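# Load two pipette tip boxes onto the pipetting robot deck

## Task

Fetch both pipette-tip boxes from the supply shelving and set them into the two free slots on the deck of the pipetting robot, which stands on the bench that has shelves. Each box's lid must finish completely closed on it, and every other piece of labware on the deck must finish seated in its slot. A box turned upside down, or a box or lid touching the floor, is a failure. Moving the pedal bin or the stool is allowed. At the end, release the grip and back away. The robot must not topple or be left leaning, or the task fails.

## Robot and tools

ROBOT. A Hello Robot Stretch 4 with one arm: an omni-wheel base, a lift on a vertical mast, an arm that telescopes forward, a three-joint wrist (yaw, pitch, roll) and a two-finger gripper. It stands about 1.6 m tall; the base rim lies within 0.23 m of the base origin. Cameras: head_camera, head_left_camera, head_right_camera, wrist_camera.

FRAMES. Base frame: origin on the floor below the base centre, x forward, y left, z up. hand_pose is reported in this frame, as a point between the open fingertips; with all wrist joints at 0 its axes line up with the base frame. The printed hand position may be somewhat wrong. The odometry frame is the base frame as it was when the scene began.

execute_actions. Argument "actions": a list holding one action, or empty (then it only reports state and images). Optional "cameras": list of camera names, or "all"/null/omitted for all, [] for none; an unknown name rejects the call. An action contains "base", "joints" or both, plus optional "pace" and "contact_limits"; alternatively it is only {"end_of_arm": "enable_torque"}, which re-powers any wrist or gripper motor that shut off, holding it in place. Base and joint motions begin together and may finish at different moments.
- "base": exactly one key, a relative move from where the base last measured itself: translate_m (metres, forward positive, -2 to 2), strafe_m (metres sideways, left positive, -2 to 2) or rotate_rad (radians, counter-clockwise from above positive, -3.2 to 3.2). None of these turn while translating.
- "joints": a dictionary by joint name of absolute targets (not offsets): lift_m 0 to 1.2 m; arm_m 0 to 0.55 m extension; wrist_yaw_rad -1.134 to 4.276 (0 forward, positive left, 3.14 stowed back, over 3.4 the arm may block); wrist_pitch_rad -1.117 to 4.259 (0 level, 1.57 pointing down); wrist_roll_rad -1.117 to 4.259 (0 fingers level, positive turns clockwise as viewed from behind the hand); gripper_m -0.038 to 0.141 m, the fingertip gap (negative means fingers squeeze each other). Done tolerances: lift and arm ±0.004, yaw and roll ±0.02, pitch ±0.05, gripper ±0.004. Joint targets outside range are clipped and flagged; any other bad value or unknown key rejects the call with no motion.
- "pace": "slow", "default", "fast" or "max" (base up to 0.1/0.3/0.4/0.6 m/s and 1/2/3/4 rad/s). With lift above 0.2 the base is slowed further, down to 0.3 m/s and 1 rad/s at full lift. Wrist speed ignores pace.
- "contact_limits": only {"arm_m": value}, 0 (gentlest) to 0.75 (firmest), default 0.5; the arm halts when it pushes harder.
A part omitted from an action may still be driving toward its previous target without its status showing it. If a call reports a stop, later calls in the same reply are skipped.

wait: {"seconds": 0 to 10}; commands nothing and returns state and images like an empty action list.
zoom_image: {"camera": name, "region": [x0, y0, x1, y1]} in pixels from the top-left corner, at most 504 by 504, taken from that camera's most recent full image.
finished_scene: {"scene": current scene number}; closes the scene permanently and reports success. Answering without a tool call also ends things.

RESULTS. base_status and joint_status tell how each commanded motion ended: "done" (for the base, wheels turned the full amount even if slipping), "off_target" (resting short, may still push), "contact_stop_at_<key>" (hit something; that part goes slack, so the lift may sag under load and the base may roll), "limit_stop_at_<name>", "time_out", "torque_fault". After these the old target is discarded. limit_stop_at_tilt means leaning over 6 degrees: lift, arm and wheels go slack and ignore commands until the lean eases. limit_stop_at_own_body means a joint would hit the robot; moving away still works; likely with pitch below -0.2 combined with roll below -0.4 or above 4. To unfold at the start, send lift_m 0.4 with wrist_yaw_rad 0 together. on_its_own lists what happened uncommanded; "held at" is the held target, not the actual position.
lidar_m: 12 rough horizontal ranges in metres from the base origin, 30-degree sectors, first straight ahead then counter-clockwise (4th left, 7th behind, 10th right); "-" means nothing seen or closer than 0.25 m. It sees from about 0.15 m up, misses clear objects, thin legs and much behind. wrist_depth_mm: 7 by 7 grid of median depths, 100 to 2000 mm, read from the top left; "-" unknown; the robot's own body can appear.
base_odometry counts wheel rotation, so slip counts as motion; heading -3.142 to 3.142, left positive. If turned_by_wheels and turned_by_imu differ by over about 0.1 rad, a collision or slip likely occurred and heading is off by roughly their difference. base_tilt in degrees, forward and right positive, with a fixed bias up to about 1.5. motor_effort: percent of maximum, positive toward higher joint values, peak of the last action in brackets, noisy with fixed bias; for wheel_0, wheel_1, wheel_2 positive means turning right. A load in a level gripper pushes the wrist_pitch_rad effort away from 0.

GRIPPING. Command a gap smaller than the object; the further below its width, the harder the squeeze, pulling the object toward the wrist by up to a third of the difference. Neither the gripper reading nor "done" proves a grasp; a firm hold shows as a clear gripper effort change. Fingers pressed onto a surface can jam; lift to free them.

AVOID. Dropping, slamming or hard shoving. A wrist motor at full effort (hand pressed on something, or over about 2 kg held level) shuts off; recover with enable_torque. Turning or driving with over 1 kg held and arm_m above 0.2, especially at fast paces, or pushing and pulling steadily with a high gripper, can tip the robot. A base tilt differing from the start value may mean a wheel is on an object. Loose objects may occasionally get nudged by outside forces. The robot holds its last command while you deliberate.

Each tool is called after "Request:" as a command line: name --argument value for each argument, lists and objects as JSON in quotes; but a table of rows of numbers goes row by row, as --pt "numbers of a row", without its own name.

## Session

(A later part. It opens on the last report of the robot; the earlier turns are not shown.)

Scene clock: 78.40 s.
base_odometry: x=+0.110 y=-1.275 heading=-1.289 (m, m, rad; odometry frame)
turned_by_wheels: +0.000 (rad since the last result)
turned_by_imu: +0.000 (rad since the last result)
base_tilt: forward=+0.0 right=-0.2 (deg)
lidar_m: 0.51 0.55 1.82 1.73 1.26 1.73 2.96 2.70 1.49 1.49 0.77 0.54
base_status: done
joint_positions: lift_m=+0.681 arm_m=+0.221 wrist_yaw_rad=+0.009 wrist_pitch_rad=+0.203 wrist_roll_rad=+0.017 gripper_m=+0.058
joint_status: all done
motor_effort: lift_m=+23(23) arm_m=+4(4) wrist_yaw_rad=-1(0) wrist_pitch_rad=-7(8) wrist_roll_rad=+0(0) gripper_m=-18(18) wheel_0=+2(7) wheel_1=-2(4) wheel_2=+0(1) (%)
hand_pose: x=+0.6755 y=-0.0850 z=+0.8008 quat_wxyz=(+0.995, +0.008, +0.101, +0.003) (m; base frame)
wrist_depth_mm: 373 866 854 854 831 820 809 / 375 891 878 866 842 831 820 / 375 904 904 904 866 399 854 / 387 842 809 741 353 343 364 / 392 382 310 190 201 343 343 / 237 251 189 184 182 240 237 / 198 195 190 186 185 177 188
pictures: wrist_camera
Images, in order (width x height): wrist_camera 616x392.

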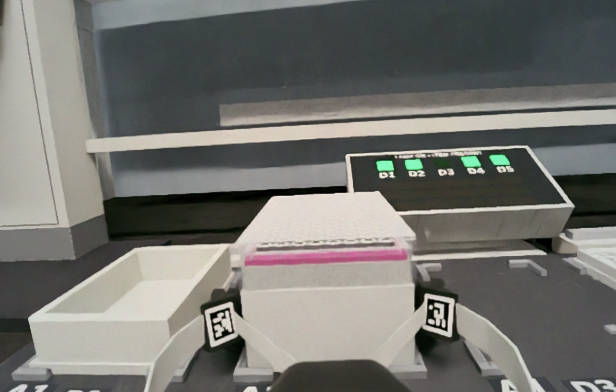

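Request:
execute_actions --actions '[{"joints":{"gripper_m":0.092,"arm_m":0.211},"pace":"slow"}]' --cameras '["wrist_camera"]'

Request:
execute_actions --actions '[{"joints":{"arm_m":0.155,"lift_m":0.686},"pace":"slow"}]' --cameras '["wrist_camera"]'

Request:
execute_actions --actions '[{"joints":{"arm_m":0.0,"lift_m":0.70},"base":{"translate_m":-0.53},"pace":"fast"}]' --cameras '[]'

Request:
execute_actions --actions '[{"joints":{"lift_m":0.45,"gripper_m":0.141,"wrist_yaw_rad":0.175},"base":{"rotate_rad":-1.58}}]' --cameras '[]'

Request:
execute_actions --actions '[{"joints":{"arm_m":0.22},"base":{"translate_m":0.8},"pace":"fast"}]' --cameras '["head_camera","wrist_camera"]'

Scene clock: 84.87 s.
base_odometry: x=+0.110 y=-1.275 heading=-1.289 (m, m, rad; odometry frame)
turned_by_wheels: +0.000 (rad since the last result)
turned_by_imu: -0.001 (rad since the last result)
base_tilt: forward=+0.1 right=-0.2 (deg)
lidar_m: 0.54 0.54 1.78 1.70 1.28 1.72 2.97 2.72 1.52 1.50 0.75 0.56
base_status: not commanded
joint_positions: lift_m=+0.681 arm_m=+0.212 wrist_yaw_rad=+0.008 wrist_pitch_rad=+0.202 wrist_roll_rad=+0.017 gripper_m=+0.092
joint_status: all done
motor_effort: lift_m=+23(23) arm_m=-5(6) wrist_yaw_rad=+0(3) wrist_pitch_rad=-4(7) wrist_roll_rad=+0(0) gripper_m=-1(18) wheel_0=+1(2) wheel_1=-2(2) wheel_2=+1(1) (%)
hand_pose: x=+0.6661 y=-0.0851 z=+0.8011 quat_wxyz=(+0.995, +0.008, +0.101, +0.003) (m; base frame)
wrist_depth_mm: 370 878 878 854 842 831 820 / 377 904 891 866 866 831 831 / 387 917 917 809 798 407 854 / 397 842 820 741 359 353 480 / 402 382 325 198 218 355 342 / 257 206 196 193 190 230 239 / 206 204 193 187 187 181 189
pictures: wrist_camera
Images, in order (width x height): wrist_camera 616x392.

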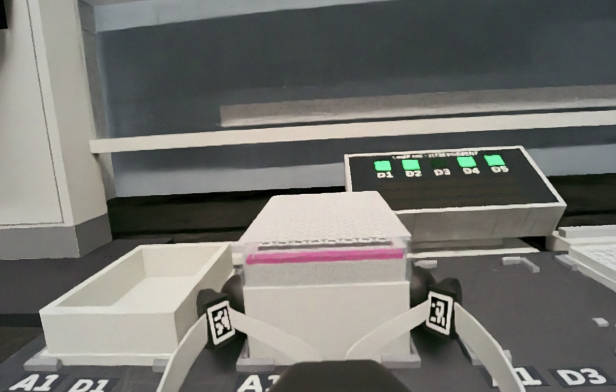

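Scene clock: 86.63 s.
base_odometry: x=+0.110 y=-1.275 heading=-1.289 (m, m, rad; odometry frame)
turned_by_wheels: +0.000 (rad since the last result)
turned_by_imu: +0.000 (rad since the last result)
base_tilt: forward=+0.1 right=-0.1 (deg)
lidar_m: 0.53 0.53 1.81 1.71 1.25 1.68 2.96 2.70 1.54 1.54 0.77 0.56
base_status: not commanded
joint_positions: lift_m=+0.686 arm_m=+0.156 wrist_yaw_rad=+0.008 wrist_pitch_rad=+0.202 wrist_roll_rad=+0.017 gripper_m=+0.092
joint_status: all done
motor_effort: lift_m=+23(25) arm_m=-5(5) wrist_yaw_rad=-2(0) wrist_pitch_rad=-5(5) wrist_roll_rad=-1(1) gripper_m=-1(1) wheel_0=+1(1) wheel_1=-2(2) wheel_2=+0(0) (%)
hand_pose: x=+0.6101 y=-0.0851 z=+0.8061 quat_wxyz=(+0.995, +0.008, +0.101, +0.003) (m; base frame)
wrist_depth_mm: 415 931 931 931 891 878 878 / 427 946 960 917 904 904 878 / 442 500 976 960 842 917 917 / 452 654 842 768 410 413 640 / 449 399 373 247 324 364 338 / 320 259 216 251 247 239 244 / 229 224 219 212 211 206 208
pictures: wrist_camera
Images, in order (width x height): wrist_camera 616x392.

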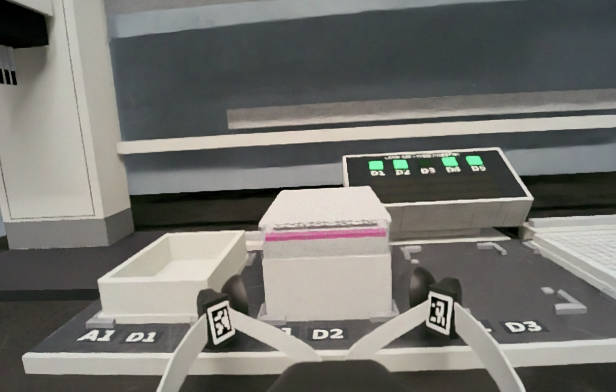

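Scene clock: 89.37 s.
base_odometry: x=-0.037 y=-0.766 heading=-1.289 (m, m, rad; odometry frame)
turned_by_wheels: +0.000 (rad since the last result)
turned_by_imu: -0.001 (rad since the last result)
base_tilt: forward=+0.1 right=-0.2 (deg)
lidar_m: 1.04 1.10 1.85 1.15 1.22 1.70 2.39 2.53 1.49 1.43 2.02 1.07
base_status: done
joint_positions: lift_m=+0.700 arm_m=+0.001 wrist_yaw_rad=+0.008 wrist_pitch_rad=+0.202 wrist_roll_rad=+0.017 gripper_m=+0.092
joint_status: all done
motor_effort: lift_m=+22(25) arm_m=-5(5) wrist_yaw_rad=+4(0) wrist_pitch_rad=-5(5) wrist_roll_rad=+0(0) gripper_m=-2(3) wheel_0=+2(6) wheel_1=-2(6) wheel_2=-1(8) (%)
hand_pose: x=+0.4550 y=-0.0852 z=+0.8201 quat_wxyz=(+0.995, +0.008, +0.101, +0.003) (m; base frame)
wrist_depth_mm: 1618 1618 1078 1118 1078 1336 1366 / 1708 1661 1098 1537 1576 1537 1499 / 1661 1661 1138 1618 1537 1618 1537 / 1756 1708 960 891 878 878 866 / 1863 1808 1756 1708 1138 1661 1618 / 1921 1863 216 1708 1182 1576 1661 / 1576 1464 1430 1397 1182 1336 1366
pictures: none
No camera images: the call's "cameras" was empty. Leave "cameras" out to get every camera's image.

Scene clock: 91.47 s.
base_odometry: x=-0.037 y=-0.766 heading=-2.869 (m, m, rad; odometry frame)
turned_by_wheels: -1.580 (rad since the last result)
turned_by_imu: -1.573 (rad since the last result)
base_tilt: forward=+0.1 right=-0.2 (deg)
lidar_m: 1.42 2.01 1.11 1.04 1.10 1.89 1.18 1.24 1.72 2.38 2.52 1.49
base_status: done
joint_positions: lift_m=+0.450 arm_m=+0.001 wrist_yaw_rad=+0.175 wrist_pitch_rad=+0.202 wrist_roll_rad=+0.017 gripper_m=+0.141
joint_status: all done
motor_effort: lift_m=+18(21) arm_m=-4(5) wrist_yaw_rad=+0(1) wrist_pitch_rad=-5(5) wrist_roll_rad=+0(0) gripper_m=+0(3) wheel_0=+1(5) wheel_1=+1(7) wheel_2=-2(13) (%)
hand_pose: x=+0.4652 y=-0.0369 z=+0.5705 quat_wxyz=(+0.991, +0.000, +0.101, +0.086) (m; base frame)
wrist_depth_mm: 1921 1863 1708 1618 1281 1308 1205 / 1983 1863 1756 1661 1576 1499 1366 / - 1921 1808 1708 1618 1537 1308 / - 1983 1921 1756 1661 1537 1366 / - - 1863 1808 1661 1576 1336 / 1499 1430 220 1366 1308 194 1160 / 1138 1118 1078 160 1025 1008 1008
pictures: none
No camera images: the call's "cameras" was empty. Leave "cameras" out to get every camera's image.

Scene clock: 94.83 s.
base_odometry: x=-0.807 y=-0.982 heading=-2.869 (m, m, rad; odometry frame)
turned_by_wheels: +0.000 (rad since the last result)
turned_by_imu: -0.001 (rad since the last result)
base_tilt: forward=+0.1 right=-0.2 (deg)
lidar_m: 0.63 1.16 1.65 1.06 1.10 1.54 1.98 2.08 2.48 2.41 0.92 0.65
base_status: done
joint_positions: lift_m=+0.450 arm_m=+0.219 wrist_yaw_rad=+0.175 wrist_pitch_rad=+0.202 wrist_roll_rad=+0.017 gripper_m=+0.141
joint_status: all done
motor_effort: lift_m=+18(18) arm_m=+5(5) wrist_yaw_rad=+2(1) wrist_pitch_rad=-5(5) wrist_roll_rad=+0(0) gripper_m=+1(0) wheel_0=-1(8) wheel_1=+0(7) wheel_2=+1(9) (%)
hand_pose: x=+0.6836 y=-0.0368 z=+0.5705 quat_wxyz=(+0.991, +0.000, +0.101, +0.086) (m; base frame)
wrist_depth_mm: 225 289 433 615 591 559 535 / 232 289 430 634 609 569 544 / 238 287 430 654 621 585 559 / 245 287 427 647 591 591 569 / 255 286 389 351 342 377 364 / 891 262 220 282 273 193 258 / 931 255 236 160 208 203 208
pictures: head_camera, wrist_camera
Images, in order (width x height): head_camera 420x560, wrist_camera 616x392.

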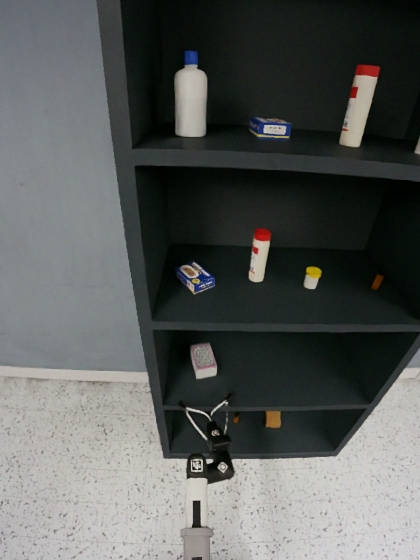

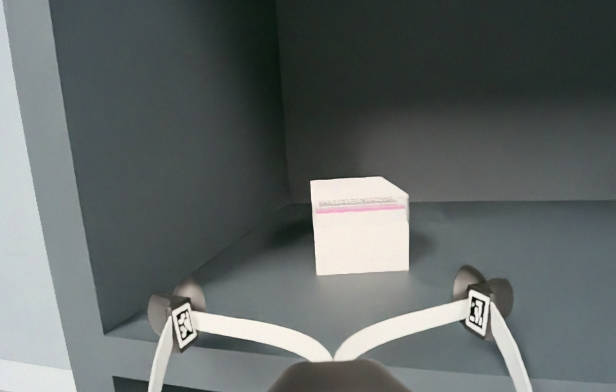

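Request:
execute_actions --actions '[{"joints":{"arm_m":0.365,"lift_m":0.44},"pace":"slow"}]' --cameras '["wrist_camera"]'

Scene clock: 99.73 s.
base_odometry: x=-0.807 y=-0.982 heading=-2.869 (m, m, rad; odometry frame)
turned_by_wheels: +0.000 (rad since the last result)
turned_by_imu: -0.001 (rad since the last result)
base_tilt: forward=+0.1 right=-0.1 (deg)
lidar_m: 0.65 1.14 1.65 1.06 1.11 1.48 1.98 2.05 2.47 2.40 0.89 0.66
base_status: not commanded
joint_positions: lift_m=+0.440 arm_m=+0.364 wrist_yaw_rad=+0.175 wrist_pitch_rad=+0.202 wrist_roll_rad=+0.017 gripper_m=+0.141
joint_status: all done
motor_effort: lift_m=+17(16) arm_m=+5(5) wrist_yaw_rad=+1(1) wrist_pitch_rad=-4(5) wrist_roll_rad=+0(0) gripper_m=+0(1) wheel_0=-1(1) wheel_1=+0(0) wheel_2=+1(0) (%)
hand_pose: x=+0.8286 y=-0.0369 z=+0.5606 quat_wxyz=(+0.991, +0.000, +0.101, +0.086) (m; base frame)
wrist_depth_mm: 213 282 421 480 455 433 415 / 214 281 424 496 469 442 424 / 213 282 421 512 480 455 436 / 214 281 418 512 492 466 442 / 213 281 366 197 203 347 338 / 213 254 220 198 198 193 240 / 204 204 202 160 192 188 189
pictures: wrist_camera
Images, in order (width x height): wrist_camera 616x392.

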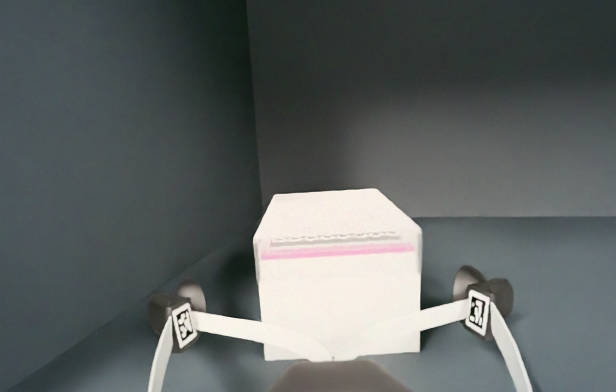

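Request:
execute_actions --actions '[{"base":{"strafe_m":-0.004},"joints":{"arm_m":0.372,"gripper_m":0.058}}]' --cameras '["wrist_camera"]'

Request:
execute_actions --actions '[{"joints":{"lift_m":0.48},"pace":"slow"}]' --cameras '["wrist_camera"]'

Scene clock: 103.77 s.
base_odometry: x=-0.808 y=-0.978 heading=-2.869 (m, m, rad; odometry frame)
turned_by_wheels: +0.000 (rad since the last result)
turned_by_imu: +0.000 (rad since the last result)
base_tilt: forward=+0.1 right=-0.2 (deg)
lidar_m: 0.62 1.16 1.66 1.05 1.12 1.55 1.98 2.04 2.48 2.40 0.90 0.64
base_status: done
joint_positions: lift_m=+0.440 arm_m=+0.371 wrist_yaw_rad=+0.175 wrist_pitch_rad=+0.203 wrist_roll_rad=+0.017 gripper_m=+0.058
joint_status: all done
motor_effort: lift_m=+17(17) arm_m=+5(5) wrist_yaw_rad=+0(2) wrist_pitch_rad=-7(6) wrist_roll_rad=+0(0) gripper_m=-17(17) wheel_0=+1(8) wheel_1=+2(6) wheel_2=+0(4) (%)
hand_pose: x=+0.8355 y=-0.0369 z=+0.5603 quat_wxyz=(+0.991, +0.000, +0.102, +0.086) (m; base frame)
wrist_depth_mm: 217 286 430 473 452 430 407 / 218 286 430 488 462 436 418 / 219 287 430 504 477 452 430 / 217 286 427 504 480 455 439 / 217 285 362 189 202 345 336 / 216 259 192 182 183 229 237 / 206 206 190 186 186 179 188
pictures: wrist_camera
Images, in order (width x height): wrist_camera 616x392.

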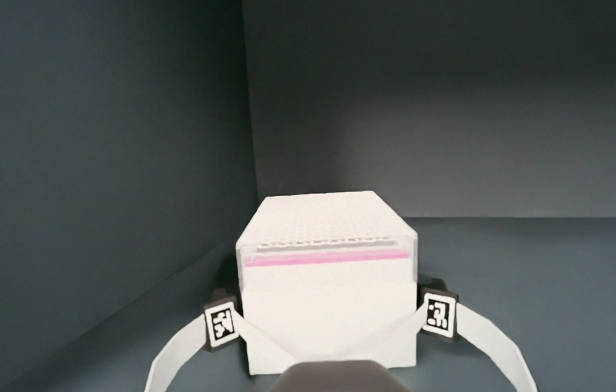

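Scene clock: 104.93 s.
base_odometry: x=-0.808 y=-0.978 heading=-2.869 (m, m, rad; odometry frame)
turned_by_wheels: +0.000 (rad since the last result)
turned_by_imu: +0.000 (rad since the last result)
base_tilt: forward=+0.0 right=-0.2 (deg)
lidar_m: 0.63 1.17 1.65 1.04 1.12 1.52 1.98 2.07 2.48 2.38 0.91 0.66
base_status: not commanded
joint_positions: lift_m=+0.480 arm_m=+0.371 wrist_yaw_rad=+0.175 wrist_pitch_rad=+0.204 wrist_roll_rad=+0.017 gripper_m=+0.058
joint_status: all done
motor_effort: lift_m=+23(25) arm_m=+5(5) wrist_yaw_rad=+1(2) wrist_pitch_rad=-9(9) wrist_roll_rad=-1(0) gripper_m=-18(18) wheel_0=+1(1) wheel_1=+3(2) wheel_2=+0(0) (%)
hand_pose: x=+0.8355 y=-0.0369 z=+0.5996 quat_wxyz=(+0.991, +0.000, +0.102, +0.086) (m; base frame)
wrist_depth_mm: 217 287 427 473 449 424 410 / 218 286 430 488 462 439 418 / 218 287 427 504 477 445 427 / 219 286 424 512 488 462 442 / 217 285 397 190 191 455 436 / 216 285 191 183 184 300 312 / 215 257 243 186 188 234 246
pictures: wrist_camera
Images, in order (width x height): wrist_camera 616x392.

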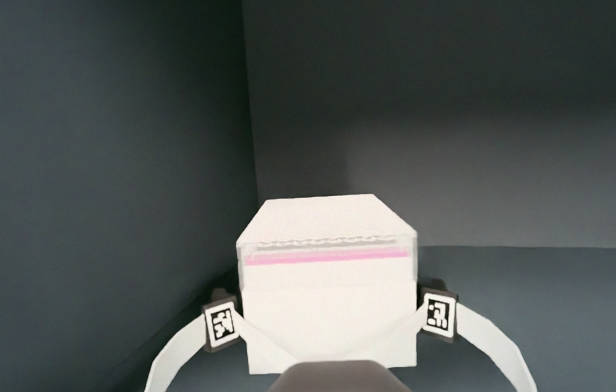

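Request:
execute_actions --actions '[{"joints":{"arm_m":0.0,"wrist_yaw_rad":-0.047},"base":{"translate_m":-0.694}}]' --cameras '[]'

Request:
execute_actions --actions '[{"joints":{"lift_m":0.70},"base":{"rotate_rad":1.58},"pace":"slow"}]' --cameras '[]'

Request:
execute_actions --actions '[{"base":{"translate_m":0.534},"joints":{"arm_m":0.08}}]' --cameras '["head_camera","wrist_camera"]'

Scene clock: 112.07 s.
base_odometry: x=-0.140 y=-0.791 heading=-2.869 (m, m, rad; odometry frame)
turned_by_wheels: +0.000 (rad since the last result)
turned_by_imu: -0.002 (rad since the last result)
base_tilt: forward=+0.0 right=-0.2 (deg)
lidar_m: 1.35 1.88 1.11 1.06 1.10 1.98 1.27 1.32 1.84 2.38 2.53 1.38
base_status: done
joint_positions: lift_m=+0.480 arm_m=+0.001 wrist_yaw_rad=-0.047 wrist_pitch_rad=+0.204 wrist_roll_rad=+0.017 gripper_m=+0.058
joint_status: all done
motor_effort: lift_m=+22(23) arm_m=-5(6) wrist_yaw_rad=+1(5) wrist_pitch_rad=-9(10) wrist_roll_rad=+0(0) gripper_m=-17(18) wheel_0=-2(4) wheel_1=-2(6) wheel_2=-2(8) (%)
hand_pose: x=+0.4498 y=-0.1006 z=+0.5997 quat_wxyz=(+0.994, +0.011, +0.102, -0.024) (m; base frame)
wrist_depth_mm: 1499 1499 1430 1229 1336 1078 1464 / 1537 1537 1499 1537 1499 1229 1499 / 1576 1576 1576 1537 1576 1281 1618 / 1661 1618 1618 1255 1576 1229 1661 / 1661 1708 1708 190 191 1397 1661 / 1618 1537 191 184 183 1205 1336 / 1182 1138 1025 186 188 991 1078
pictures: none
No camera images: the call's "cameras" was empty. Leave "cameras" out to get every camera's image.

Scene clock: 114.93 s.
base_odometry: x=-0.140 y=-0.791 heading=-1.290 (m, m, rad; odometry frame)
turned_by_wheels: +1.579 (rad since the last result)
turned_by_imu: +1.572 (rad since the last result)
base_tilt: forward=+0.1 right=-0.2 (deg)
lidar_m: 0.54 1.12 1.99 1.27 1.32 1.89 2.37 2.52 1.39 1.34 1.88 1.12
base_status: done
joint_positions: lift_m=+0.700 arm_m=+0.001 wrist_yaw_rad=-0.047 wrist_pitch_rad=+0.204 wrist_roll_rad=+0.017 gripper_m=+0.058
joint_status: all done
motor_effort: lift_m=+23(26) arm_m=-5(5) wrist_yaw_rad=-1(2) wrist_pitch_rad=-9(10) wrist_roll_rad=+0(0) gripper_m=-18(17) wheel_0=-2(8) wheel_1=-2(6) wheel_2=-2(6) (%)
hand_pose: x=+0.4499 y=-0.1005 z=+0.8195 quat_wxyz=(+0.994, +0.011, +0.102, -0.024) (m; base frame)
wrist_depth_mm: 1576 1098 1118 1118 1281 1499 1537 / 1618 1078 1618 1618 1576 1576 1618 / 1661 1138 1618 1537 1537 1618 1618 / 1708 1008 904 878 917 904 917 / 1756 1756 1756 190 191 1756 1708 / 1808 1808 191 184 183 1618 1708 / 1618 1397 1366 186 188 1308 1397
pictures: none
No camera images: the call's "cameras" was empty. Leave "cameras" out to get every camera's image.

Scene clock: 118.20 s.
base_odometry: x=+0.008 y=-1.304 heading=-1.290 (m, m, rad; odometry frame)
turned_by_wheels: +0.000 (rad since the last result)
turned_by_imu: +0.000 (rad since the last result)
base_tilt: forward=+0.0 right=-0.3 (deg)
lidar_m: 0.53 0.53 0.79 1.71 1.35 1.86 2.96 2.56 1.41 1.45 0.77 0.58
base_status: done
joint_positions: lift_m=+0.700 arm_m=+0.079 wrist_yaw_rad=-0.047 wrist_pitch_rad=+0.204 wrist_roll_rad=+0.017 gripper_m=+0.058
joint_status: all done
motor_effort: lift_m=+22(23) arm_m=+5(4) wrist_yaw_rad=+1(1) wrist_pitch_rad=-10(11) wrist_roll_rad=+0(0) gripper_m=-18(19) wheel_0=+0(7) wheel_1=+2(5) wheel_2=+1(9) (%)
hand_pose: x=+0.5282 y=-0.1006 z=+0.8197 quat_wxyz=(+0.994, +0.011, +0.101, -0.024) (m; base frame)
wrist_depth_mm: 842 991 976 991 976 976 976 / 904 1008 991 991 1008 991 1008 / 549 1042 931 946 1008 1025 1025 / 549 1042 530 504 535 715 699 / 442 351 334 190 191 370 336 / 322 317 191 184 183 287 297 / 267 257 256 186 188 256 256
pictures: head_camera, wrist_camera
Images, in order (width x height): head_camera 420x560, wrist_camera 616x392.

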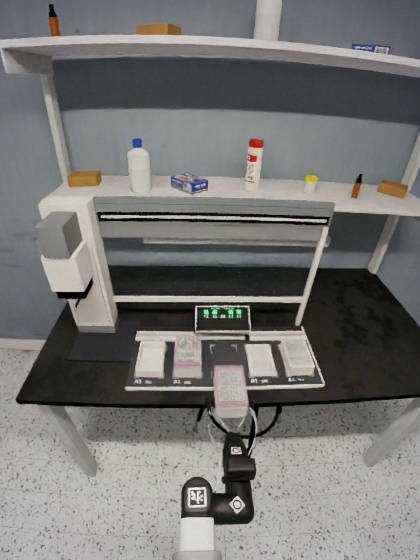

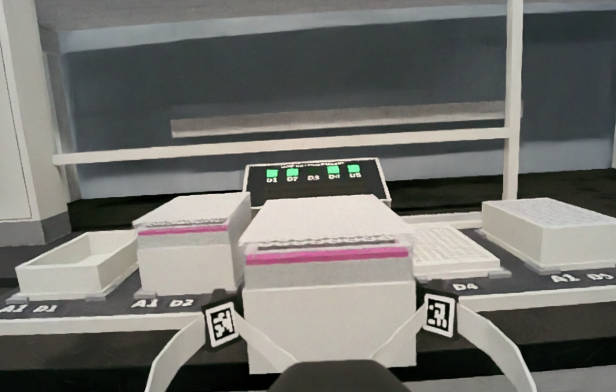

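Request:
execute_actions --actions '[{"base":{"strafe_m":0.004},"joints":{"arm_m":0.19,"lift_m":0.692},"pace":"slow"}]' --cameras '["wrist_camera"]'

Scene clock: 124.33 s.
base_odometry: x=+0.012 y=-1.303 heading=-1.290 (m, m, rad; odometry frame)
turned_by_wheels: +0.000 (rad since the last result)
turned_by_imu: -0.001 (rad since the last result)
base_tilt: forward=+0.1 right=-0.2 (deg)
lidar_m: 0.53 0.55 1.89 1.72 1.34 1.86 2.93 2.57 1.41 1.44 0.77 0.58
base_status: done
joint_positions: lift_m=+0.692 arm_m=+0.189 wrist_yaw_rad=-0.047 wrist_pitch_rad=+0.204 wrist_roll_rad=+0.017 gripper_m=+0.058
joint_status: all done
motor_effort: lift_m=+18(22) arm_m=+5(5) wrist_yaw_rad=-1(2) wrist_pitch_rad=-10(10) wrist_roll_rad=+0(0) gripper_m=-17(17) wheel_0=-2(6) wheel_1=+3(6) wheel_2=+0(3) (%)
hand_pose: x=+0.6381 y=-0.1006 z=+0.8120 quat_wxyz=(+0.994, +0.011, +0.101, -0.024) (m; base frame)
wrist_depth_mm: 891 878 878 878 878 878 866 / 891 904 904 891 891 891 809 / 891 931 831 931 831 917 931 / 842 946 445 410 418 699 621 / 466 235 272 190 191 342 319 / 250 223 191 183 183 229 231 / 227 223 202 186 187 195 208
pictures: wrist_camera
Images, in order (width x height): wrist_camera 616x392.

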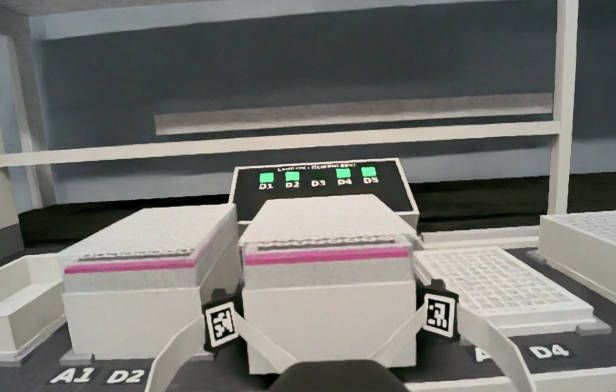

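Request:
execute_actions --actions '[{"base":{"strafe_m":-0.0035},"pace":"slow"}]' --cameras '[]'

Request:
execute_actions --actions '[{"joints":{"arm_m":0.227,"lift_m":0.689},"pace":"slow"}]' --cameras '["wrist_camera"]'

Scene clock: 127.77 s.
base_odometry: x=+0.009 y=-1.304 heading=-1.290 (m, m, rad; odometry frame)
turned_by_wheels: +0.000 (rad since the last result)
turned_by_imu: -0.001 (rad since the last result)
base_tilt: forward=+0.1 right=-0.2 (deg)
lidar_m: 0.51 0.57 1.92 1.75 1.35 1.86 2.95 2.58 1.40 1.50 0.80 0.56
base_status: done
joint_positions: lift_m=+0.692 arm_m=+0.189 wrist_yaw_rad=-0.047 wrist_pitch_rad=+0.204 wrist_roll_rad=+0.017 gripper_m=+0.058
joint_status: not commanded
motor_effort: lift_m=+18(18) arm_m=+5(5) wrist_yaw_rad=+2(2) wrist_pitch_rad=-9(9) wrist_roll_rad=-1(1) gripper_m=-18(18) wheel_0=+2(2) wheel_1=-2(3) wheel_2=+0(1) (%)
hand_pose: x=+0.6381 y=-0.1006 z=+0.8120 quat_wxyz=(+0.994, +0.011, +0.101, -0.024) (m; base frame)
wrist_depth_mm: 891 878 878 878 878 866 866 / 904 904 891 904 904 891 878 / 904 931 831 917 820 917 891 / 854 946 445 410 418 699 585 / 462 236 281 190 191 343 315 / 252 223 192 184 183 229 231 / 228 224 201 186 188 195 209
pictures: none
No camera images: the call's "cameras" was empty. Leave "cameras" out to get every camera's image.

Scene clock: 129.27 s.
base_odometry: x=+0.009 y=-1.304 heading=-1.290 (m, m, rad; odometry frame)
turned_by_wheels: +0.000 (rad since the last result)
turned_by_imu: +0.000 (rad since the last result)
base_tilt: forward=+0.2 right=-0.2 (deg)
lidar_m: 0.54 0.55 1.88 1.71 1.37 1.86 2.96 2.56 1.41 1.45 0.77 0.57
base_status: not commanded
joint_positions: lift_m=+0.689 arm_m=+0.226 wrist_yaw_rad=-0.047 wrist_pitch_rad=+0.204 wrist_roll_rad=+0.017 gripper_m=+0.058
joint_status: all done
motor_effort: lift_m=+18(17) arm_m=+5(5) wrist_yaw_rad=+0(2) wrist_pitch_rad=-10(9) wrist_roll_rad=-1(1) gripper_m=-17(16) wheel_0=+2(2) wheel_1=-2(2) wheel_2=+0(0) (%)
hand_pose: x=+0.6751 y=-0.1006 z=+0.8090 quat_wxyz=(+0.994, +0.011, +0.101, -0.024) (m; base frame)
wrist_depth_mm: 854 842 854 842 831 842 842 / 866 866 866 866 866 842 788 / 891 878 788 891 788 878 866 / 842 917 407 375 379 683 544 / 492 224 270 190 190 351 327 / 185 184 191 183 184 226 232 / 189 187 196 186 187 186 191
pictures: wrist_camera
Images, in order (width x height): wrist_camera 616x392.

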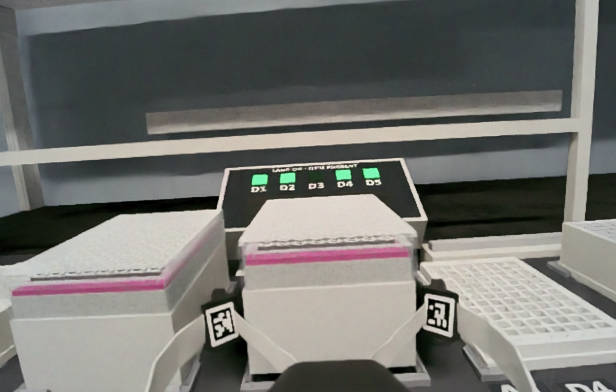

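Request:
execute_actions --actions '[{"joints":{"lift_m":0.681},"base":{"strafe_m":-0.001},"pace":"slow"}]' --cameras '["wrist_camera"]'

Scene clock: 131.77 s.
base_odometry: x=+0.008 y=-1.304 heading=-1.290 (m, m, rad; odometry frame)
turned_by_wheels: +0.000 (rad since the last result)
turned_by_imu: +0.000 (rad since the last result)
base_tilt: forward=+0.0 right=-0.1 (deg)
lidar_m: 0.54 0.54 0.77 1.74 1.37 1.89 2.95 2.56 1.43 1.43 0.78 0.57
base_status: done
joint_positions: lift_m=+0.681 arm_m=+0.226 wrist_yaw_rad=-0.047 wrist_pitch_rad=+0.201 wrist_roll_rad=+0.017 gripper_m=+0.058
joint_status: all done
motor_effort: lift_m=+17(19) arm_m=+5(5) wrist_yaw_rad=-2(0) wrist_pitch_rad=-2(9) wrist_roll_rad=-1(0) gripper_m=-18(17) wheel_0=+0(3) wheel_1=+0(4) wheel_2=+0(2) (%)
hand_pose: x=+0.6754 y=-0.1005 z=+0.8018 quat_wxyz=(+0.995, +0.011, +0.100, -0.024) (m; base frame)
wrist_depth_mm: 854 854 842 842 842 842 831 / 866 878 866 866 854 854 798 / 891 891 788 415 891 891 866 / 820 891 387 368 375 668 554 / 303 206 260 189 199 345 310 / 183 183 190 183 183 221 216 / 187 187 189 186 186 181 189
pictures: wrist_camera
Images, in order (width x height): wrist_camera 616x392.

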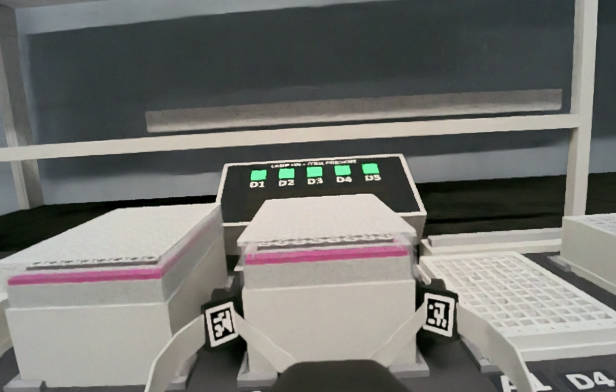

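Rear is on the bracket; back off slightly.

Request:
execute_actions --actions '[{"base":{"translate_m":-0.002},"pace":"slow"}]' --cameras '["wrist_camera"]'

Scene clock: 134.10 s.
base_odometry: x=+0.007 y=-1.302 heading=-1.290 (m, m, rad; odometry frame)
turned_by_wheels: +0.000 (rad since the last result)
turned_by_imu: -0.001 (rad since the last result)
base_tilt: forward=+0.1 right=-0.2 (deg)
lidar_m: 0.52 0.55 0.78 1.76 1.34 1.86 2.96 2.57 1.40 1.46 0.78 0.57
base_status: done
joint_positions: lift_m=+0.681 arm_m=+0.226 wrist_yaw_rad=-0.046 wrist_pitch_rad=+0.200 wrist_roll_rad=+0.017 gripper_m=+0.058
joint_status: not commanded
motor_effort: lift_m=+17(17) arm_m=+4(5) wrist_yaw_rad=-3(5) wrist_pitch_rad=+2(3) wrist_roll_rad=+0(0) gripper_m=-21(19) wheel_0=-1(6) wheel_1=-3(3) wheel_2=+1(5) (%)
hand_pose: x=+0.6758 y=-0.1002 z=+0.8023 quat_wxyz=(+0.995, +0.011, +0.099, -0.024) (m; base frame)
wrist_depth_mm: 854 866 854 842 842 842 842 / 866 878 866 866 866 854 778 / 891 891 788 788 878 891 421 / 831 917 389 370 377 683 564 / 373 209 257 189 190 347 322 / 185 184 191 183 183 224 218 / 189 189 190 187 187 182 190
pictures: wrist_camera
Images, in order (width x height): wrist_camera 616x392.

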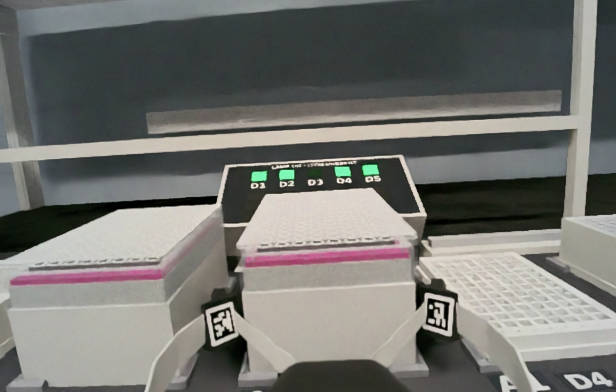

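Request:
execute_actions --actions '[{"base":{"strafe_m":0.002},"pace":"slow"}]' --cameras '["wrist_camera","head_camera"]'

Request:
zoom_image --camera "head_camera" --region '[165, 325, 285, 405]'

Scene clock: 137.47 s.
base_odometry: x=+0.009 y=-1.302 heading=-1.290 (m, m, rad; odometry frame)
turned_by_wheels: +0.000 (rad since the last result)
turned_by_imu: -0.001 (rad since the last result)
base_tilt: forward=+0.1 right=-0.2 (deg)
lidar_m: 0.53 0.55 1.93 1.72 1.37 1.86 2.94 2.60 1.40 1.44 0.76 0.57
base_status: done
joint_positions: lift_m=+0.681 arm_m=+0.226 wrist_yaw_rad=-0.046 wrist_pitch_rad=+0.200 wrist_roll_rad=+0.017 gripper_m=+0.058
joint_status: not commanded
motor_effort: lift_m=+17(17) arm_m=+4(4) wrist_yaw_rad=-2(2) wrist_pitch_rad=+3(2) wrist_roll_rad=-1(0) gripper_m=-19(20) wheel_0=-1(5) wheel_1=+1(4) wheel_2=+0(0) (%)
hand_pose: x=+0.6757 y=-0.1003 z=+0.8023 quat_wxyz=(+0.995, +0.011, +0.099, -0.024) (m; base frame)
wrist_depth_mm: 854 854 842 842 842 842 842 / 878 878 866 878 854 866 788 / 891 878 798 788 788 878 424 / 820 917 392 373 375 676 564 / 442 208 258 189 198 345 320 / 185 185 191 183 183 210 220 / 190 189 189 186 186 184 190
pictures: head_camera, wrist_camera
Images, in order (width x height): head_camera 420x560, wrist_camera 616x392.

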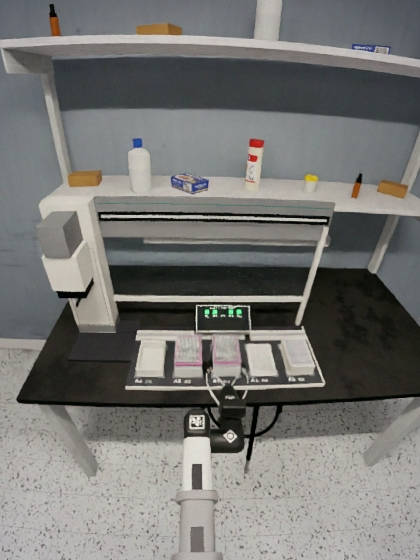

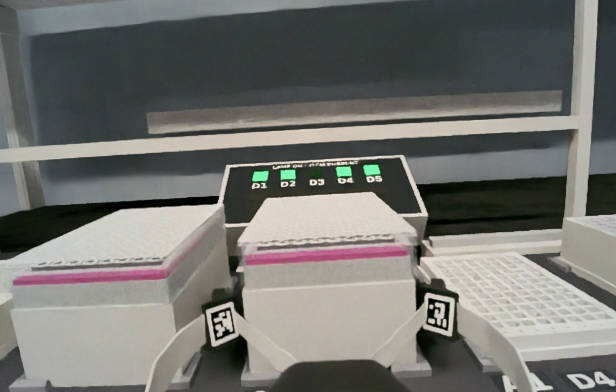

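Region (165, 325, 285, 405) of head_camera's 420x560 image, scaled by 4.200, with more detail than that image has.

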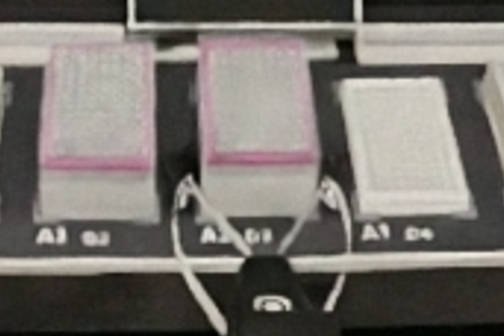

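Request:
execute_actions --actions '[{"joints":{"lift_m":0.688},"pace":"slow"}]' --cameras '[]'

Request:
execute_actions --actions '[{"joints":{"wrist_yaw_rad":-0.058},"pace":"slow"}]' --cameras '["wrist_camera"]'

Request:
execute_actions --actions '[{"joints":{"lift_m":0.681},"pace":"slow"}]' --cameras '["wrist_camera"]'

Scene clock: 142.53 s.
base_odometry: x=+0.009 y=-1.302 heading=-1.290 (m, m, rad; odometry frame)
turned_by_wheels: +0.000 (rad since the last result)
turned_by_imu: -0.001 (rad since the last result)
base_tilt: forward=+0.0 right=-0.2 (deg)
lidar_m: 0.51 0.55 1.93 1.74 1.35 1.85 2.93 2.58 1.41 1.40 0.78 0.56
base_status: not commanded
joint_positions: lift_m=+0.688 arm_m=+0.226 wrist_yaw_rad=-0.047 wrist_pitch_rad=+0.203 wrist_roll_rad=+0.017 gripper_m=+0.058
joint_status: all done
motor_effort: lift_m=+23(23) arm_m=+4(3) wrist_yaw_rad=+0(2) wrist_pitch_rad=-9(10) wrist_roll_rad=-1(1) gripper_m=-18(19) wheel_0=-1(1) wheel_1=+0(0) wheel_2=+0(0) (%)
hand_pose: x=+0.6754 y=-0.1005 z=+0.8076 quat_wxyz=(+0.995, +0.011, +0.101, -0.024) (m; base frame)
wrist_depth_mm: 854 854 854 854 842 842 842 / 866 878 878 854 866 854 778 / 904 891 788 778 788 891 878 / 820 917 410 375 379 676 539 / 484 219 263 190 191 349 325 / 186 186 191 183 183 218 226 / 190 189 193 186 187 187 193
pictures: none
No camera images: the call's "cameras" was empty. Leave "cameras" out to get every camera's image.

Scene clock: 142.93 s.
base_odometry: x=+0.009 y=-1.302 heading=-1.290 (m, m, rad; odometry frame)
turned_by_wheels: +0.000 (rad since the last result)
turned_by_imu: +0.000 (rad since the last result)
base_tilt: forward=+0.1 right=-0.2 (deg)
lidar_m: 0.51 0.56 1.91 1.72 1.37 1.84 2.96 2.59 1.43 1.42 0.78 0.55
base_status: not commanded
joint_positions: lift_m=+0.688 arm_m=+0.226 wrist_yaw_rad=-0.057 wrist_pitch_rad=+0.203 wrist_roll_rad=+0.017 gripper_m=+0.058
joint_status: all done
motor_effort: lift_m=+24(24) arm_m=+4(4) wrist_yaw_rad=+1(1) wrist_pitch_rad=-9(8) wrist_roll_rad=-1(0) gripper_m=-17(16) wheel_0=-1(1) wheel_1=+1(0) wheel_2=+0(0) (%)
hand_pose: x=+0.6744 y=-0.1035 z=+0.8076 quat_wxyz=(+0.994, +0.011, +0.101, -0.029) (m; base frame)
wrist_depth_mm: 854 842 842 842 842 854 831 / 854 866 878 866 866 854 788 / 891 878 788 798 798 878 891 / 820 904 407 375 382 683 574 / 488 220 271 190 191 349 309 / 185 186 191 183 183 227 229 / 189 189 195 187 187 189 195
pictures: wrist_camera
Images, in order (width x height): wrist_camera 616x392.

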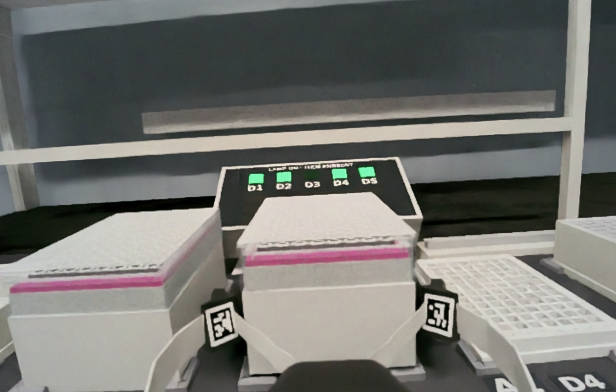

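Scene clock: 143.60 s.
base_odometry: x=+0.009 y=-1.302 heading=-1.290 (m, m, rad; odometry frame)
turned_by_wheels: +0.000 (rad since the last result)
turned_by_imu: +0.000 (rad since the last result)
base_tilt: forward=+0.1 right=-0.2 (deg)
lidar_m: 0.51 0.56 1.93 1.74 1.38 1.86 2.96 2.59 1.39 1.39 0.77 0.56
base_status: not commanded
joint_positions: lift_m=+0.681 arm_m=+0.226 wrist_yaw_rad=-0.057 wrist_pitch_rad=+0.199 wrist_roll_rad=+0.017 gripper_m=+0.058
joint_status: all done
motor_effort: lift_m=+15(24) arm_m=+4(4) wrist_yaw_rad=+0(3) wrist_pitch_rad=+5(9) wrist_roll_rad=+0(0) gripper_m=-17(19) wheel_0=-1(1) wheel_1=+1(1) wheel_2=+0(0) (%)
hand_pose: x=+0.6746 y=-0.1035 z=+0.8026 quat_wxyz=(+0.995, +0.011, +0.099, -0.029) (m; base frame)
wrist_depth_mm: 854 842 854 854 854 842 842 / 866 878 866 854 878 854 788 / 891 878 798 788 798 891 891 / 831 904 394 373 377 691 634 / 375 211 263 189 199 345 309 / 185 185 187 183 183 224 223 / 188 189 191 187 188 183 192
pictures: wrist_camera
Images, in order (width x height): wrist_camera 616x392.

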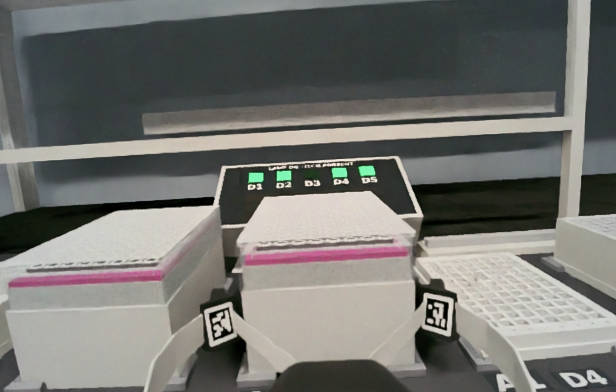

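Now 2 mm too near; nudge forward.

Request:
execute_actions --actions '[{"base":{"translate_m":0.0025},"joints":{"lift_m":0.683},"pace":"slow"}]' --cameras '["wrist_camera"]'

Scene clock: 147.33 s.
base_odometry: x=+0.010 y=-1.304 heading=-1.290 (m, m, rad; odometry frame)
turned_by_wheels: +0.000 (rad since the last result)
turned_by_imu: +0.000 (rad since the last result)
base_tilt: forward=+0.1 right=-0.3 (deg)
lidar_m: 0.51 0.56 1.91 1.72 1.36 1.85 2.95 2.57 1.39 1.41 0.75 0.54
base_status: done
joint_positions: lift_m=+0.683 arm_m=+0.226 wrist_yaw_rad=-0.057 wrist_pitch_rad=+0.202 wrist_roll_rad=+0.017 gripper_m=+0.058
joint_status: all done
motor_effort: lift_m=+22(22) arm_m=+4(4) wrist_yaw_rad=-2(3) wrist_pitch_rad=-3(3) wrist_roll_rad=-1(0) gripper_m=-18(17) wheel_0=+2(3) wheel_1=+3(3) wheel_2=-1(5) (%)
hand_pose: x=+0.6745 y=-0.1035 z=+0.8033 quat_wxyz=(+0.994, +0.011, +0.100, -0.029) (m; base frame)
wrist_depth_mm: 842 842 854 842 842 842 831 / 866 866 866 854 866 854 788 / 878 891 878 788 878 878 878 / 820 904 387 368 377 668 615 / 370 209 262 189 201 347 310 / 183 183 190 183 183 223 222 / 186 186 190 186 187 182 190
pictures: wrist_camera
Images, in order (width x height): wrist_camera 616x392.

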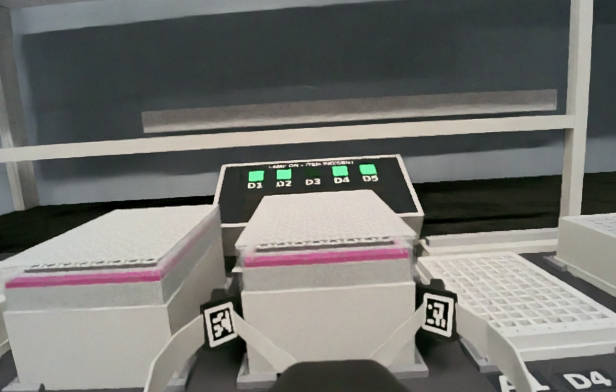

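Request:
execute_actions --actions '[{"base":{"strafe_m":-0.0045},"joints":{"wrist_yaw_rad":-0.04},"pace":"slow"}]' --cameras '["wrist_camera"]'

Scene clock: 153.07 s.
base_odometry: x=+0.006 y=-1.305 heading=-1.290 (m, m, rad; odometry frame)
turned_by_wheels: +0.000 (rad since the last result)
turned_by_imu: -0.001 (rad since the last result)
base_tilt: forward=+0.1 right=-0.2 (deg)
lidar_m: 0.53 0.55 0.81 1.74 1.35 1.88 2.95 2.55 1.43 1.48 0.78 0.58
base_status: done
joint_positions: lift_m=+0.683 arm_m=+0.226 wrist_yaw_rad=-0.040 wrist_pitch_rad=+0.203 wrist_roll_rad=+0.017 gripper_m=+0.058
joint_status: all done
motor_effort: lift_m=+22(22) arm_m=+4(3) wrist_yaw_rad=+3(8) wrist_pitch_rad=-7(8) wrist_roll_rad=-1(1) gripper_m=-20(18) wheel_0=+2(6) wheel_1=-3(4) wheel_2=+0(3) (%)
hand_pose: x=+0.6761 y=-0.0987 z=+0.8028 quat_wxyz=(+0.995, +0.011, +0.101, -0.021) (m; base frame)
wrist_depth_mm: 854 842 842 842 831 842 820 / 878 866 866 854 854 842 842 / 891 891 891 788 878 891 866 / 809 904 387 366 370 661 549 / 268 206 259 190 191 342 309 / 183 183 191 183 183 221 217 / 187 186 188 186 186 181 187
pictures: wrist_camera
Images, in order (width x height): wrist_camera 616x392.

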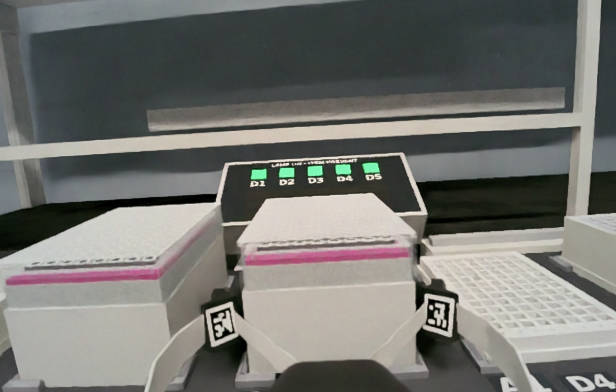

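Request:
execute_actions --actions '[{"base":{"translate_m":-0.0015},"joints":{"lift_m":0.679},"pace":"slow"}]' --cameras '["wrist_camera"]'

Scene clock: 157.00 s.
base_odometry: x=+0.005 y=-1.304 heading=-1.290 (m, m, rad; odometry frame)
turned_by_wheels: +0.000 (rad since the last result)
turned_by_imu: -0.001 (rad since the last result)
base_tilt: forward=+0.1 right=-0.2 (deg)
lidar_m: 0.54 0.52 0.78 1.74 1.35 1.89 2.96 2.54 1.38 1.44 0.78 0.55
base_status: done
joint_positions: lift_m=+0.679 arm_m=+0.226 wrist_yaw_rad=-0.039 wrist_pitch_rad=+0.202 wrist_roll_rad=+0.017 gripper_m=+0.058
joint_status: all done
motor_effort: lift_m=+17(20) arm_m=+3(3) wrist_yaw_rad=+1(0) wrist_pitch_rad=-6(7) wrist_roll_rad=+0(1) gripper_m=-18(20) wheel_0=+0(2) wheel_1=-3(4) wheel_2=-1(3) (%)
hand_pose: x=+0.6762 y=-0.0985 z=+0.7994 quat_wxyz=(+0.995, +0.010, +0.101, -0.020) (m; base frame)
wrist_depth_mm: 854 854 842 854 831 842 820 / 891 878 866 854 842 842 842 / 820 891 788 788 878 878 878 / 809 904 382 362 357 647 535 / 211 195 258 189 202 303 304 / 185 183 191 183 183 212 213 / 189 187 186 185 183 177 186
pictures: wrist_camera
Images, in order (width x height): wrist_camera 616x392.

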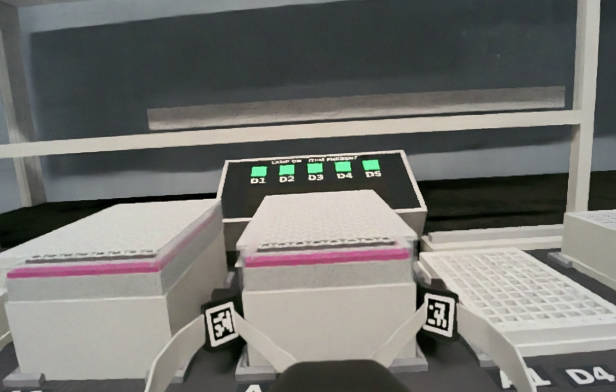

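Request:
execute_actions --actions '[{"joints":{"gripper_m":0.092,"arm_m":0.216},"pace":"slow"}]' --cameras '["wrist_camera"]'

Request:
execute_actions --actions '[{"joints":{"arm_m":0.16,"lift_m":0.684},"pace":"slow"}]' --cameras '["wrist_camera"]'

Request:
execute_actions --actions '[{"joints":{"arm_m":0.0,"lift_m":0.72},"base":{"translate_m":-0.3}}]' --cameras '["head_camera","wrist_camera"]'

Scene clock: 161.43 s.
base_odometry: x=+0.005 y=-1.304 heading=-1.290 (m, m, rad; odometry frame)
turned_by_wheels: +0.000 (rad since the last result)
turned_by_imu: -0.001 (rad since the last result)
base_tilt: forward=+0.1 right=-0.2 (deg)
lidar_m: 0.52 0.55 0.80 1.72 1.37 1.90 2.95 2.56 1.39 1.43 0.79 0.57
base_status: not commanded
joint_positions: lift_m=+0.679 arm_m=+0.217 wrist_yaw_rad=-0.040 wrist_pitch_rad=+0.202 wrist_roll_rad=+0.017 gripper_m=+0.092
joint_status: all done
motor_effort: lift_m=+17(18) arm_m=-5(6) wrist_yaw_rad=+2(3) wrist_pitch_rad=-4(6) wrist_roll_rad=+0(1) gripper_m=+0(19) wheel_0=+0(0) wheel_1=-3(3) wheel_2=-1(0) (%)
hand_pose: x=+0.6667 y=-0.0986 z=+0.7996 quat_wxyz=(+0.995, +0.010, +0.101, -0.021) (m; base frame)
wrist_depth_mm: 878 854 866 866 854 854 842 / 891 878 878 866 866 866 788 / 854 904 798 798 878 891 878 / 854 917 392 370 375 647 609 / 213 199 267 192 213 310 306 / 193 193 203 193 191 203 214 / 198 198 190 185 187 179 187
pictures: wrist_camera
Images, in order (width x height): wrist_camera 616x392.

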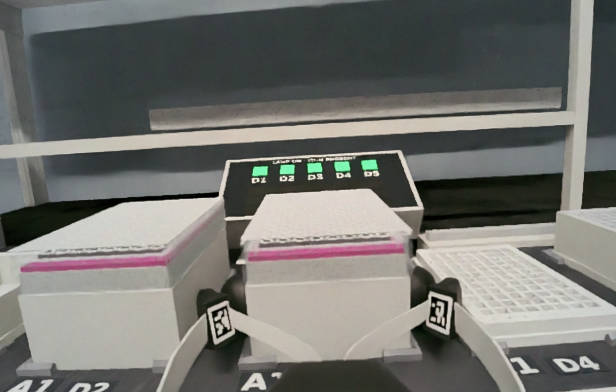

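Scene clock: 163.20 s.
base_odometry: x=+0.005 y=-1.304 heading=-1.290 (m, m, rad; odometry frame)
turned_by_wheels: +0.000 (rad since the last result)
turned_by_imu: +0.000 (rad since the last result)
base_tilt: forward=+0.1 right=-0.1 (deg)
lidar_m: 0.53 0.54 0.77 1.73 1.38 1.90 2.96 2.57 1.40 1.46 0.79 0.57
base_status: not commanded
joint_positions: lift_m=+0.684 arm_m=+0.161 wrist_yaw_rad=-0.040 wrist_pitch_rad=+0.202 wrist_roll_rad=+0.017 gripper_m=+0.092
joint_status: all done
motor_effort: lift_m=+23(25) arm_m=-5(5) wrist_yaw_rad=+0(0) wrist_pitch_rad=-4(4) wrist_roll_rad=-1(0) gripper_m=-3(2) wheel_0=+0(0) wheel_1=-3(3) wheel_2=-1(1) (%)
hand_pose: x=+0.6107 y=-0.0986 z=+0.8041 quat_wxyz=(+0.995, +0.011, +0.101, -0.021) (m; base frame)
wrist_depth_mm: 917 917 904 904 904 891 891 / 946 931 946 917 917 904 904 / 946 960 866 842 946 946 946 / 866 917 442 355 445 676 627 / 368 250 294 249 307 324 310 / 263 253 216 251 246 236 245 / 223 218 216 211 212 204 215
pictures: wrist_camera
Images, in order (width x height): wrist_camera 616x392.

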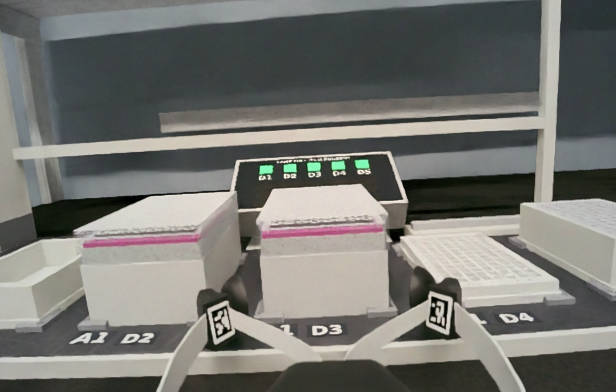

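Scene clock: 165.67 s.
base_odometry: x=-0.078 y=-1.016 heading=-1.290 (m, m, rad; odometry frame)
turned_by_wheels: +0.000 (rad since the last result)
turned_by_imu: -0.001 (rad since the last result)
base_tilt: forward=+0.1 right=-0.2 (deg)
lidar_m: 0.82 0.85 1.93 1.29 1.35 1.88 2.64 2.51 1.39 1.34 1.20 0.87
base_status: done
joint_positions: lift_m=+0.720 arm_m=+0.001 wrist_yaw_rad=-0.040 wrist_pitch_rad=+0.202 wrist_roll_rad=+0.017 gripper_m=+0.092
joint_status: all done
motor_effort: lift_m=+23(22) arm_m=-5(5) wrist_yaw_rad=+3(1) wrist_pitch_rad=-5(5) wrist_roll_rad=+0(0) gripper_m=+0(2) wheel_0=-2(4) wheel_1=+0(5) wheel_2=-2(10) (%)
hand_pose: x=+0.4506 y=-0.0987 z=+0.8401 quat_wxyz=(+0.995, +0.011, +0.101, -0.021) (m; base frame)
wrist_depth_mm: 1366 854 891 878 878 1205 1098 / 1366 866 1366 1397 1336 1366 1366 / 1430 891 1397 1397 1308 1397 1366 / 1464 891 741 715 732 741 820 / 676 676 668 676 676 676 676 / 1499 1576 216 1397 809 1397 1499 / 1138 1576 1430 1182 1281 1336 1397
pictures: head_camera, wrist_camera
Images, in order (width x height): head_camera 420x560, wrist_camera 616x392.

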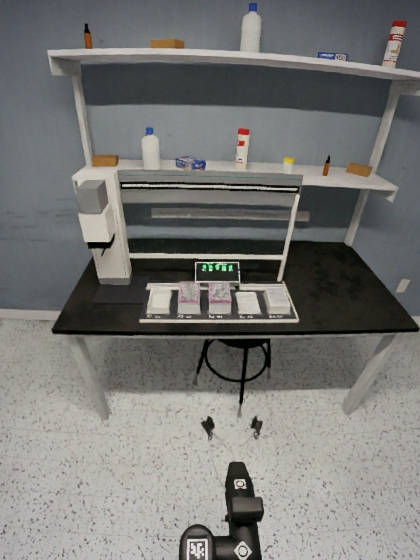

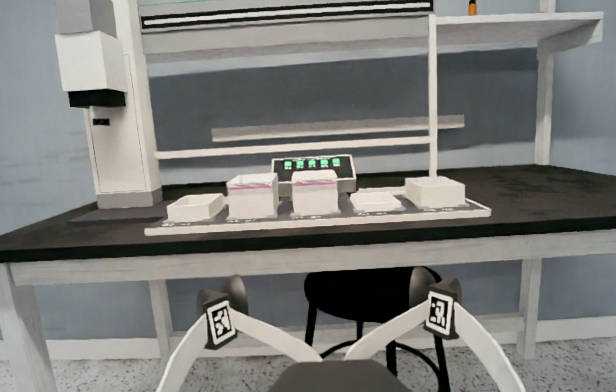

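Request:
finished_scene --scene 2

The scene is finished: the task was done.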